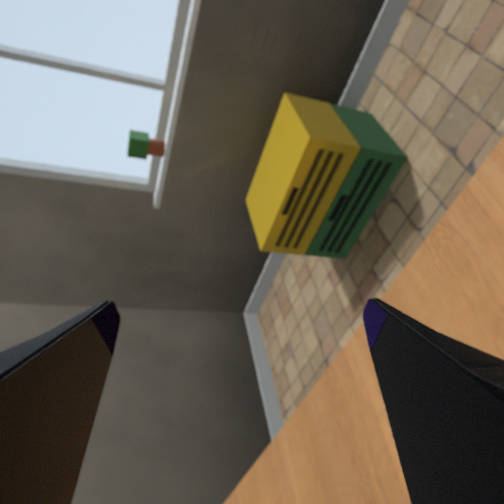

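Emit:
execute_actions:
  actions:
    - {"rows": [[-0.006,0.015,0.02,0.012,0,0,-0.943,0,0,0,0,0,0,1],[-0.012,0.022,0.024,0.015,0,0,-0.943,0,0,0,0,0,0,1],[-0.019,0.028,0.027,0.018,0,0,-0.943,0,0,0,0,0,0,1],[-0.026,0.035,0.031,0.02,0,0,-0.943,0,0,0,0,0,0,1],[-0.034,0.042,0.034,0.023,0,0,-0.943,0,0,0,0,0,0,1],[-0.042,0.049,0.038,0.026,0,0,-0.943,0,0,0,0,0,0,1],[-0.05,0.056,0.041,0.029,0,0,-0.943,0,0,0,0,0,0,1],[-0.058,0.063,0.045,0.032,0,0,-0.943,0,0,0,0,0,0,1],[-0.066,0.07,0.048,0.035,0,0,-0.943,0,0,0,0,0,0,1],[-0.074,0.077,0.052,0.038,0,0,-0.943,0,0,0,0,0,0,1],[-0.082,0.084,0.056,0.041,0,0,-0.943,0,0,0,0,0,0,1],[-0.09,0.091,0.06,0.044,0,0,-0.943,0,0,0,0,0,0,1],[-0.098,0.098,0.064,0.047,0,0,-0.943,0,0,0,0,0,0,1],[-0.106,0.105,0.068,0.05,0,0,-0.943,0,0,0,0,0,0,1],[-0.114,0.112,0.072,0.052,0,0,-0.943,0,0,0,0,0,0,1]], "steps": 15}

Emit:
execute_actions:
  actions:
    - {"rows": [[-0.024,0.027,0.031,0.016,0,0,-0.943,0,0,0,0,0,0,1],[-0.031,0.036,0.038,0.018,0,0,-0.943,0,0,0,0,0,0,1],[-0.038,0.045,0.045,0.02,0,0,-0.943,0,0,0,0,0,0,1],[-0.045,0.054,0.052,0.022,0,0,-0.943,0,0,0,0,0,0,1],[-0.051,0.063,0.059,0.024,0,0,-0.943,0,0,0,0,0,0,1],[-0.057,0.072,0.066,0.026,0,0,-0.943,0,0,0,0,0,0,1],[-0.063,0.081,0.073,0.028,0,0,-0.943,0,0,0,0,0,0,1],[-0.068,0.09,0.08,0.03,0,0,-0.943,0,0,0,0,0,0,1],[-0.073,0.098,0.087,0.032,0,0,-0.943,0,0,0,0,0,0,1],[-0.077,0.106,0.094,0.034,0,0,-0.943,0,0,0,0,0,0,1],[-0.081,0.113,0.101,0.036,0,0,-0.943,0,0,0,0,0,0,1],[-0.084,0.12,0.108,0.037,0,0,-0.943,0,0,0,0,0,0,1],[-0.086,0.126,0.114,0.038,0,0,-0.943,0,0,0,0,0,0,1],[-0.087,0.13,0.119,0.038,0,0,-0.943,0,0,0,0,0,0,1],[-0.088,0.133,0.123,0.038,0,0,-0.943,0,0,0,0,0,0,1]], "steps": 15}

Emit:
execute_actions:
  actions:
    - {"steps": 15}
  pictures: true

Scene clock: 36.43 s of 4800.00 s.
left_arm: end_effector_position=(+0.4279, +0.0706, +0.3046) grip_measured=-0.923 end_effector_quat_wxyz=(+0.455, +0.242, +0.846, -0.136) | right_arm: end_effector_position=(+0.5248, -0.5885, +0.3679) grip_measured=+1.000 end_effector_quat_wxyz=(+0.571, +0.471, +0.579, +0.341)
Joint positions: left_arm=[-0.539  1.7    1.873 -0.755  0.009 -0.006  0.003] | right_arm=[-0.821  1.981  1.971 -0.135 -0.65   1.133  0.087]
Joint velocities: left_arm=[-0.271  0.256  0.139  0.139 -0.037  0.007  0.001] | right_arm=[-0.002 -0.002 -0.002  0.007 -0.022 -0.051  0.   ]
Joint torques (N m, as the arm reports them, + toward a larger angle): left_arm=[-1.09 -6.18  8.46  1.82  0.11 -0.07] | right_arm=[  0.03 -10.06   9.61   1.81  -0.02   0.02]
Steps of this call (steps 1 to 15: the robot went on to your last target; steps 16 to 87: nothing new was sent; steps 88 to 93: the first 6 steps of this action). Readings (joint positions):
88: left_arm=[-0.517 1.676 1.858 -0.766 0.009 -0.006] | right_arm=[-0.821 1.981 1.971 -0.135 -0.650 1.133]
89: left_arm=[-0.518 1.677 1.858 -0.766 0.009 -0.006] | right_arm=[-0.821 1.981 1.971 -0.135 -0.650 1.133]
91: left_arm=[-0.524 1.685 1.864 -0.763 0.009 -0.006] | right_arm=[-0.821 1.981 1.971 -0.135 -0.650 1.133]
93: the state above

Scene clock: 36.93 s of 4800.00 s.
left_arm: end_effector_position=(+0.4219, -0.0101, +0.2762) grip_measured=-0.923 end_effector_quat_wxyz=(+0.437, +0.302, +0.831, -0.165) | right_arm: end_effector_position=(+0.5248, -0.5885, +0.3679) grip_measured=+1.000 end_effector_quat_wxyz=(+0.571, +0.471, +0.579, +0.341)
Joint positions: left_arm=[-0.679  1.851  1.95  -0.698  0.009 -0.006  0.003] | right_arm=[-0.821  1.981  1.971 -0.135 -0.65   1.133  0.087]
Joint velocities: left_arm=[-0.212  0.315  0.252  0.168 -0.081 -0.066  0.   ] | right_arm=[-0.007 -0.007 -0.002  0.051  0.051  0.051  0.   ]
Joint torques (N m, as the arm reports them, + toward a larger angle): left_arm=[-0.46 -8.47  8.85  1.85  0.06 -0.05] | right_arm=[  0.05 -10.03   9.57   1.8   -0.01   0.02]
Steps of this call (steps 1 to 9: the last 9 steps of your previous action; steps 10 to 15: the first 6 steps of this action, its rows measured from where the robot was after step 9). Readings (joint positions):
9: left_arm=[-0.630 1.792 1.909 -0.710 0.009 -0.006] | right_arm=[-0.821 1.981 1.971 -0.135 -0.650 1.133]
10: left_arm=[-0.639 1.801 1.914 -0.707 0.009 -0.006] | right_arm=[-0.821 1.981 1.971 -0.135 -0.650 1.133]
11: left_arm=[-0.648 1.810 1.919 -0.706 0.009 -0.006] | right_arm=[-0.821 1.981 1.971 -0.135 -0.650 1.133]
13: left_arm=[-0.664 1.830 1.933 -0.704 0.009 -0.006] | right_arm=[-0.821 1.981 1.971 -0.135 -0.650 1.133]
15: the state above

Scene clock: 37.43 s of 4800.00 s.
left_arm: end_effector_position=(+0.4258, -0.0504, +0.2653) grip_measured=-0.923 end_effector_quat_wxyz=(+0.439, +0.322, +0.820, -0.179) | right_arm: end_effector_position=(+0.5248, -0.5885, +0.3679) grip_measured=+1.000 end_effector_quat_wxyz=(+0.571, +0.471, +0.579, +0.341)
Joint positions: left_arm=[-0.731  1.953  2.032 -0.663  0.009 -0.006  0.003] | right_arm=[-0.821  1.981  1.971 -0.135 -0.65   1.133  0.087]
Joint velocities: left_arm=[-0.002  0.007  0.022  0.037 -0.037 -0.007  0.001] | right_arm=[-0.012  0.007 -0.002 -0.007  0.022  0.037  0.   ]
Joint torques (N m, as the arm reports them, + toward a larger angle): left_arm=[-0.29 -9.96  9.13  1.85  0.05 -0.04] | right_arm=[  0.03 -10.04   9.59   1.81  -0.02   0.02]
Kept back: nothing.
Steps of this call (steps 1 to 9: the last 9 steps of your previous action; steps 10 to 15: the robot went on to your last target). Readings (joint positions):
1: left_arm=[-0.686 1.862 1.959 -0.694 0.009 -0.006] | right_arm=[-0.821 1.981 1.971 -0.135 -0.650 1.133]
2: left_arm=[-0.693 1.873 1.968 -0.691 0.009 -0.006] | right_arm=[-0.821 1.981 1.971 -0.135 -0.650 1.133]
4: left_arm=[-0.707 1.896 1.985 -0.683 0.009 -0.006] | right_arm=[-0.821 1.981 1.971 -0.135 -0.650 1.133]
8: left_arm=[-0.726 1.935 2.017 -0.670 0.009 -0.006] | right_arm=[-0.821 1.981 1.971 -0.135 -0.650 1.133]
15: the state above
camera_calibration (this result's frames):
cam_left_wrist: T_world_to_cam=[[-0.679148, -0.733962, 0.00757202, 0.245818], [-0.729737, 0.674056, -0.114596, 0.39661], [0.0790049, -0.083353, -0.993383, 0.371864], [0, 0, 0, 1]] pos_world=[0.426989, -0.0559201, 0.412992]
cam_right_wrist: T_world_to_cam=[[-0.167903, -0.330325, -0.928813, 0.234102], [-0.694164, 0.708609, -0.126526, 0.851645], [0.69996, 0.623505, -0.348277, 0.264982], [0, 0, 0, 1]] pos_world=[0.445011, -0.691371, 0.417479]

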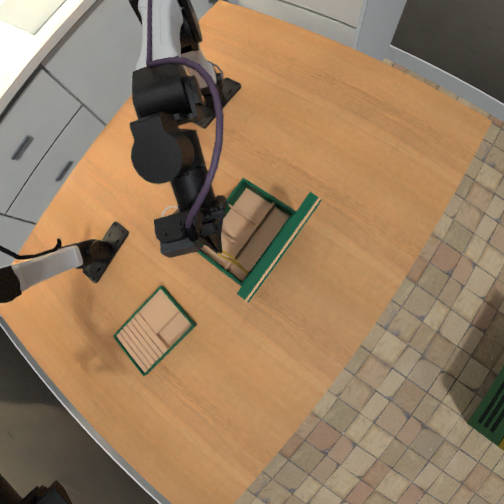

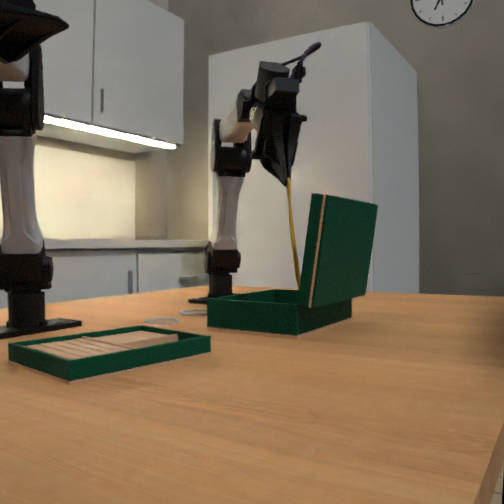

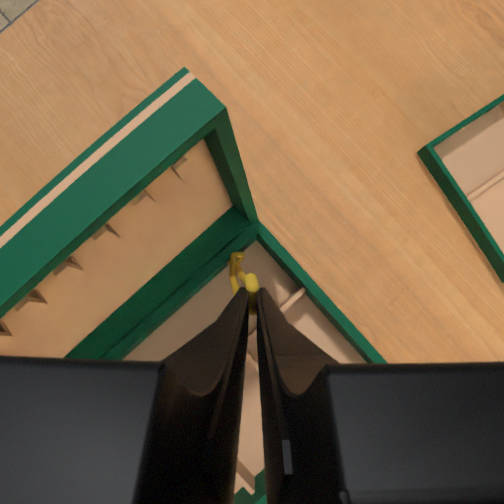

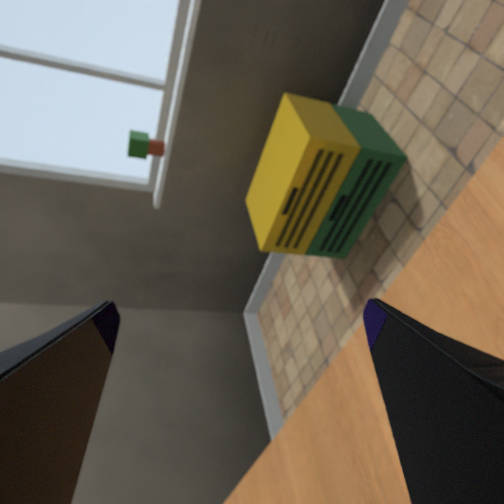

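Emit:
execute_actions:
  actions:
    - {"rows": [[-0.001,0,-0.015,0.012,0,0.006,-0.943,0,0,0,0,0,0,1],[-0.002,0,-0.025,0.016,0,0.012,-0.943,0,0,0,0,0,0,1],[-0.003,0,-0.035,0.02,0,0.017,-0.943,0,0,0,0,0,0,1],[-0.004,0,-0.045,0.024,0,0.022,-0.943,0,0,0,0,0,0,1],[-0.005,0,-0.055,0.028,0,0.028,-0.943,0,0,0,0,0,0,1],[-0.006,0,-0.065,0.032,0,0.033,-0.943,0,0,0,0,0,0,1],[-0.007,0,-0.075,0.036,0,0.039,-0.943,0,0,0,0,0,0,1],[-0.008,0,-0.085,0.04,0,0.044,-0.943,0,0,0,0,0,0,1],[-0.009,0,-0.095,0.044,0,0.05,-0.943,0,0,0,0,0,0,1],[-0.01,0,-0.105,0.048,0,0.055,-0.943,0,0,0,0,0,0,1],[-0.011,0,-0.115,0.052,0,0.061,-0.943,0,0,0,0,0,0,1],[-0.012,0,-0.125,0.056,0,0.066,-0.943,0,0,0,0,0,0,1],[-0.012,0,-0.135,0.06,0,0.072,-0.943,0,0,0,0,0,0,1],[-0.012,0,-0.143,0.063,0,0.077,-0.943,0,0,0,0,0,0,1],[-0.012,0,-0.15,0.066,0,0.082,-0.943,0,0,0,0,0,0,1]], "steps": 15}

Emit:
execute_actions:
  actions:
    - {"steps": 18}
  pictures: true

Scene clock: 41.27 s of 4800.00 s.
left_arm: end_effector_position=(+0.4270, -0.0500, +0.2528) grip_measured=-0.923 end_effector_quat_wxyz=(+0.435, +0.335, +0.818, -0.170) | right_arm: end_effector_position=(+0.5248, -0.5885, +0.3679) grip_measured=+1.000 end_effector_quat_wxyz=(+0.571, +0.471, +0.579, +0.341)
Joint positions: left_arm=[-0.731  1.953  1.991 -0.636  0.009  0.022  0.003] | right_arm=[-0.821  1.981  1.971 -0.135 -0.65   1.133  0.087]
Joint velocities: left_arm=[-0.007 -0.017 -0.403  0.125  0.022  0.242  0.001] | right_arm=[ 0.012 -0.002  0.007 -0.051  0.022 -0.11   0.   ]
Joint torques (N m, as the arm reports them, + toward a larger angle): left_arm=[ -0.49 -10.67   6.18   1.79   0.05   0.04] | right_arm=[  0.04 -10.03   9.58   1.8    0.     0.02]
Steps of this call (steps 1 to 15: the robot went on to your last target; steps 16 to 109: nothing new was sent; steps 110 to 115: the first 6 steps of this action). Readings (joint positions):
110: left_arm=[-0.731 1.953 2.035 -0.659 0.009 -0.005] | right_arm=[-0.821 1.981 1.971 -0.135 -0.650 1.133]
111: left_arm=[-0.731 1.953 2.032 -0.656 0.009 -0.003] | right_arm=[-0.821 1.981 1.971 -0.135 -0.650 1.133]
113: left_arm=[-0.731 1.953 2.017 -0.646 0.009 0.008] | right_arm=[-0.821 1.981 1.971 -0.135 -0.650 1.133]
115: the state above

Scene clock: 41.87 s of 4800.00 s.
left_arm: end_effector_position=(+0.4255, -0.0470, +0.2093) grip_measured=-0.923 end_effector_quat_wxyz=(+0.420, +0.395, +0.806, -0.137) | right_arm: end_effector_position=(+0.5248, -0.5885, +0.3679) grip_measured=+1.000 end_effector_quat_wxyz=(+0.571, +0.471, +0.579, +0.341)
Joint positions: left_arm=[-0.739  1.953  1.856 -0.559  0.009  0.148  0.003] | right_arm=[-0.821  1.981  1.971 -0.135 -0.65   1.133  0.087]
Joint velocities: left_arm=[-0.007 -0.017 -0.002  0.095  0.051 -0.125 -0.   ] | right_arm=[ 0.002 -0.027  0.002  0.007  0.022 -0.081  0.   ]
Joint torques (N m, as the arm reports them, + toward a larger angle): left_arm=[ -0.4  -10.64   6.74   1.76   0.05   0.01] | right_arm=[  0.03 -10.05   9.58   1.81  -0.01   0.01]
Kept back: nothing.
Steps of this call (steps 1 to 9: the last 9 steps of your previous action; steps 10 to 18: the robot went on to your last target). Readings (joint positions):
1: left_arm=[-0.731 1.953 1.977 -0.631 0.009 0.031] | right_arm=[-0.821 1.981 1.971 -0.135 -0.650 1.133]
2: left_arm=[-0.731 1.953 1.962 -0.627 0.009 0.039] | right_arm=[-0.821 1.981 1.971 -0.135 -0.650 1.133]
4: left_arm=[-0.732 1.953 1.935 -0.617 0.009 0.058] | right_arm=[-0.821 1.981 1.971 -0.135 -0.650 1.133]
8: left_arm=[-0.736 1.953 1.886 -0.591 0.009 0.100] | right_arm=[-0.821 1.981 1.971 -0.135 -0.650 1.133]
18: the state above
camera_calibration (this result's frames):
cam_left_wrist: T_world_to_cam=[[-0.745098, -0.657058, -0.114469, 0.305746], [-0.657645, 0.752372, -0.0379343, 0.344678], [0.111048, 0.047015, -0.992702, 0.30888], [0, 0, 0, 1]] pos_world=[0.420186, -0.0729551, 0.354699]
cam_right_wrist: T_world_to_cam=[[-0.167903, -0.330325, -0.928813, 0.234102], [-0.694164, 0.708609, -0.126526, 0.851645], [0.69996, 0.623505, -0.348277, 0.264982], [0, 0, 0, 1]] pos_world=[0.445011, -0.691371, 0.417479]

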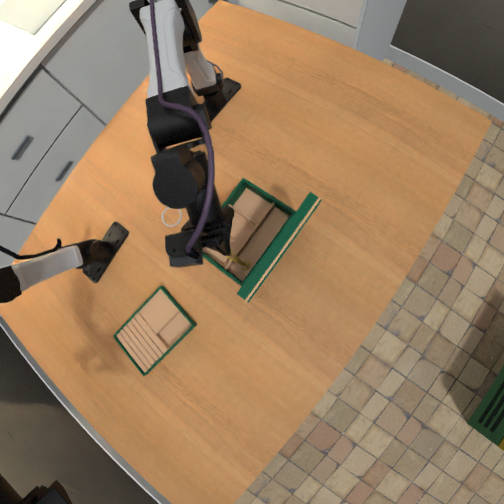

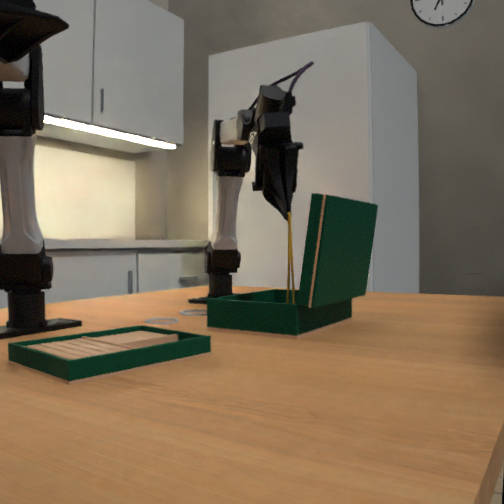

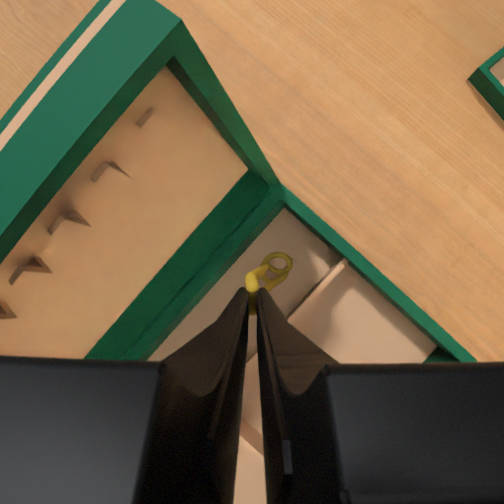

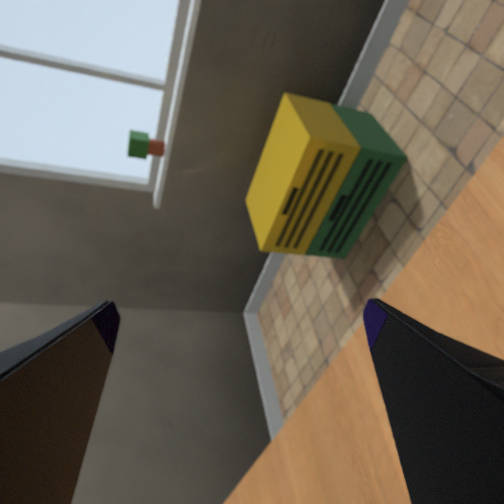

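Emit:
execute_actions:
  actions:
    - {"rows": [[0.008,0,-0.015,-0.008,0,0.012,-0.943,0,0,0,0,0,0,1],[0.012,0,-0.023,-0.01,0,0.022,-0.943,0,0,0,0,0,0,1],[0.015,0,-0.031,-0.012,0,0.032,-0.943,0,0,0,0,0,0,1],[0.018,0,-0.039,-0.014,0,0.043,-0.943,0,0,0,0,0,0,1],[0.021,0,-0.047,-0.016,0,0.054,-0.943,0,0,0,0,0,0,1],[0.024,0,-0.055,-0.018,0,0.065,-0.943,0,0,0,0,0,0,1],[0.027,0,-0.063,-0.02,0,0.076,-0.943,0,0,0,0,0,0,1],[0.03,0,-0.071,-0.022,0,0.087,-0.943,0,0,0,0,0,0,1],[0.033,0,-0.079,-0.024,0,0.098,-0.943,0,0,0,0,0,0,1],[0.036,0,-0.087,-0.025,0,0.109,-0.943,0,0,0,0,0,0,1],[0.039,0,-0.095,-0.025,0,0.12,-0.943,0,0,0,0,0,0,1],[0.042,0,-0.103,-0.025,0,0.131,-0.943,0,0,0,0,0,0,1],[0.045,0,-0.111,-0.025,0,0.142,-0.943,0,0,0,0,0,0,1],[0.048,0,-0.119,-0.025,0,0.153,-0.943,0,0,0,0,0,0,1],[0.051,0,-0.127,-0.025,0,0.164,-0.943,0,0,0,0,0,0,1]], "steps": 15}

Emit:
execute_actions:
  actions:
    - {"rows": [[0.014,0,-0.025,0,0,0.03,-0.943,0,0,0,0,0,0,1],[0.017,0,-0.033,0,0,0.04,-0.943,0,0,0,0,0,0,1],[0.02,0,-0.041,0,0,0.05,-0.943,0,0,0,0,0,0,1],[0.023,0,-0.049,0,0,0.06,-0.943,0,0,0,0,0,0,1],[0.026,0,-0.057,0,0,0.07,-0.943,0,0,0,0,0,0,1],[0.029,0,-0.065,0,0,0.08,-0.943,0,0,0,0,0,0,1],[0.032,0,-0.073,0,0,0.09,-0.943,0,0,0,0,0,0,1],[0.035,0,-0.081,0,0,0.1,-0.943,0,0,0,0,0,0,1],[0.038,0,-0.089,0,0,0.11,-0.943,0,0,0,0,0,0,1],[0.041,0,-0.097,0,0,0.12,-0.943,0,0,0,0,0,0,1],[0.044,0,-0.105,0,0,0.13,-0.943,0,0,0,0,0,0,1],[0.047,0,-0.112,0,0,0.14,-0.943,0,0,0,0,0,0,1],[0.049,0,-0.118,0,0,0.15,-0.943,0,0,0,0,0,0,1],[0.051,0,-0.123,0,0,0.158,-0.943,0,0,0,0,0,0,1],[0.052,0,-0.127,0,0,0.165,-0.943,0,0,0,0,0,0,1]], "steps": 15}

Emit:
execute_actions:
  actions:
    - {"steps": 18}
  pictures: true

Scene clock: 44.93 s of 4800.00 s.
left_arm: end_effector_position=(+0.4264, -0.0361, +0.1943) grip_measured=-0.923 end_effector_quat_wxyz=(+0.406, +0.419, +0.804, -0.116) | right_arm: end_effector_position=(+0.5248, -0.5885, +0.3679) grip_measured=+1.000 end_effector_quat_wxyz=(+0.571, +0.471, +0.579, +0.341)
Joint positions: left_arm=[-0.727  1.953  1.823 -0.57   0.009  0.209  0.003] | right_arm=[-0.821  1.981  1.971 -0.135 -0.65   1.133  0.087]
Joint velocities: left_arm=[ 0.125 -0.002 -0.305 -0.11  -0.022  0.447  0.001] | right_arm=[-0.017 -0.007  0.007  0.051  0.037  0.037  0.   ]
Joint torques (N m, as the arm reports them, + toward a larger angle): left_arm=[  1.1  -10.59   6.38   1.52   0.03   0.03] | right_arm=[  0.04 -10.01   9.58   1.8   -0.02   0.02]
Steps of this call (steps 1 to 30: the robot went on to your last target; steps 31 to 86: nothing new was sent; steps 87 to 92: the first 6 steps of this action). Readings (joint positions):
87: left_arm=[-0.739 1.953 1.856 -0.555 0.009 0.156] | right_arm=[-0.821 1.981 1.971 -0.135 -0.650 1.133]
88: left_arm=[-0.738 1.953 1.854 -0.558 0.009 0.161] | right_arm=[-0.821 1.981 1.971 -0.135 -0.650 1.133]
90: left_arm=[-0.735 1.953 1.843 -0.562 0.009 0.180] | right_arm=[-0.821 1.981 1.971 -0.135 -0.650 1.133]
92: the state above

Scene clock: 45.43 s of 4800.00 s.
left_arm: end_effector_position=(+0.4265, +0.0164, +0.1332) grip_measured=-0.923 end_effector_quat_wxyz=(+0.334, +0.517, +0.787, -0.041) | right_arm: end_effector_position=(+0.5248, -0.5885, +0.3679) grip_measured=+1.000 end_effector_quat_wxyz=(+0.571, +0.471, +0.579, +0.341)
Joint positions: left_arm=[-0.671  1.953  1.679 -0.61   0.009  0.47   0.003] | right_arm=[-0.821  1.981  1.971 -0.135 -0.65   1.133  0.087]
Joint velocities: left_arm=[ 0.1   -0.017 -0.256  0.007 -0.007  0.476 -0.001] | right_arm=[-0.012  0.012 -0.002  0.051 -0.022 -0.037  0.   ]
Joint torques (N m, as the arm reports them, + toward a larger angle): left_arm=[  0.82 -10.53   5.9    1.36   0.1   -0.04] | right_arm=[  0.04 -10.03   9.59   1.8   -0.02   0.02]
Steps of this call (steps 1 to 9: the last 9 steps of your previous action; steps 10 to 15: the first 6 steps of this action, its rows measured from where the robot was after step 9). Readings (joint positions):
9: left_arm=[-0.691 1.953 1.728 -0.607 0.009 0.385] | right_arm=[-0.821 1.981 1.971 -0.135 -0.650 1.133]
10: left_arm=[-0.688 1.953 1.719 -0.609 0.009 0.397] | right_arm=[-0.821 1.981 1.971 -0.135 -0.650 1.133]
11: left_arm=[-0.684 1.953 1.711 -0.609 0.009 0.409] | right_arm=[-0.821 1.981 1.971 -0.135 -0.650 1.133]
13: left_arm=[-0.677 1.953 1.696 -0.610 0.009 0.437] | right_arm=[-0.821 1.981 1.971 -0.135 -0.650 1.133]
15: the state above

Scene clock: 46.03 s of 4800.00 s.
left_arm: end_effector_position=(+0.4265, +0.0497, +0.0999) grip_measured=-0.923 end_effector_quat_wxyz=(+0.289, +0.602, +0.745, +0.003) | right_arm: end_effector_position=(+0.5248, -0.5885, +0.3679) grip_measured=+1.000 end_effector_quat_wxyz=(+0.571, +0.471, +0.579, +0.341)
Joint positions: left_arm=[-0.634  1.953  1.582 -0.614  0.009  0.703  0.003] | right_arm=[-0.821  1.981  1.971 -0.135 -0.65   1.133  0.087]
Joint velocities: left_arm=[ 0.002  0.002  0.012  0.037 -0.022  0.081  0.001] | right_arm=[-0.002 -0.002  0.002  0.051 -0.007  0.022  0.   ]
Joint torques (N m, as the arm reports them, + toward a larger angle): left_arm=[  0.53 -10.45   6.2    1.28   0.09  -0.01] | right_arm=[  0.03 -10.03   9.58   1.8   -0.01   0.02]
Kept back: nothing.
Steps of this call (steps 1 to 9: the last 9 steps of your previous action; steps 10 to 18: the robot went on to your last target). Readings (joint positions):
1: left_arm=[-0.667 1.953 1.670 -0.610 0.009 0.487] | right_arm=[-0.821 1.981 1.971 -0.135 -0.650 1.133]
2: left_arm=[-0.663 1.953 1.660 -0.610 0.009 0.505] | right_arm=[-0.821 1.981 1.971 -0.135 -0.650 1.133]
4: left_arm=[-0.656 1.953 1.639 -0.610 0.009 0.542] | right_arm=[-0.821 1.981 1.971 -0.135 -0.650 1.133]
8: left_arm=[-0.642 1.953 1.601 -0.610 0.009 0.620] | right_arm=[-0.821 1.981 1.971 -0.135 -0.650 1.133]
18: the state above
camera_calibration (this result's frames):
cam_left_wrist: T_world_to_cam=[[-0.890536, -0.280989, -0.357758, 0.425207], [-0.409282, 0.838182, 0.36047, 0.118481], [0.198578, 0.467436, -0.861435, 0.12424], [0, 0, 0, 1]] pos_world=[0.402483, -0.0379046, 0.216437]
cam_right_wrist: T_world_to_cam=[[-0.167903, -0.330325, -0.928813, 0.234102], [-0.694164, 0.708609, -0.126526, 0.851645], [0.69996, 0.623505, -0.348277, 0.264982], [0, 0, 0, 1]] pos_world=[0.445011, -0.691371, 0.417479]

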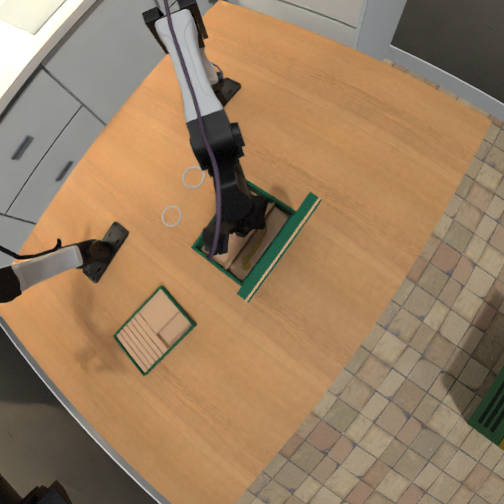

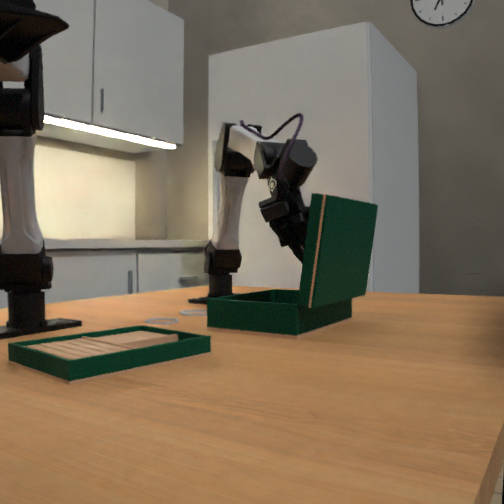

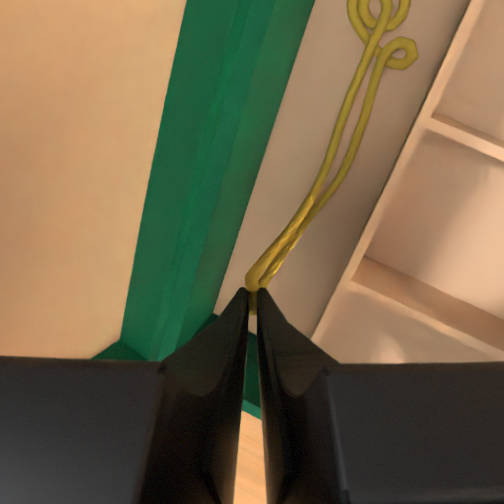

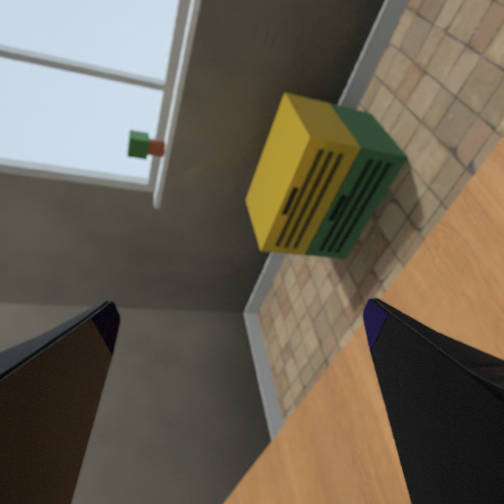

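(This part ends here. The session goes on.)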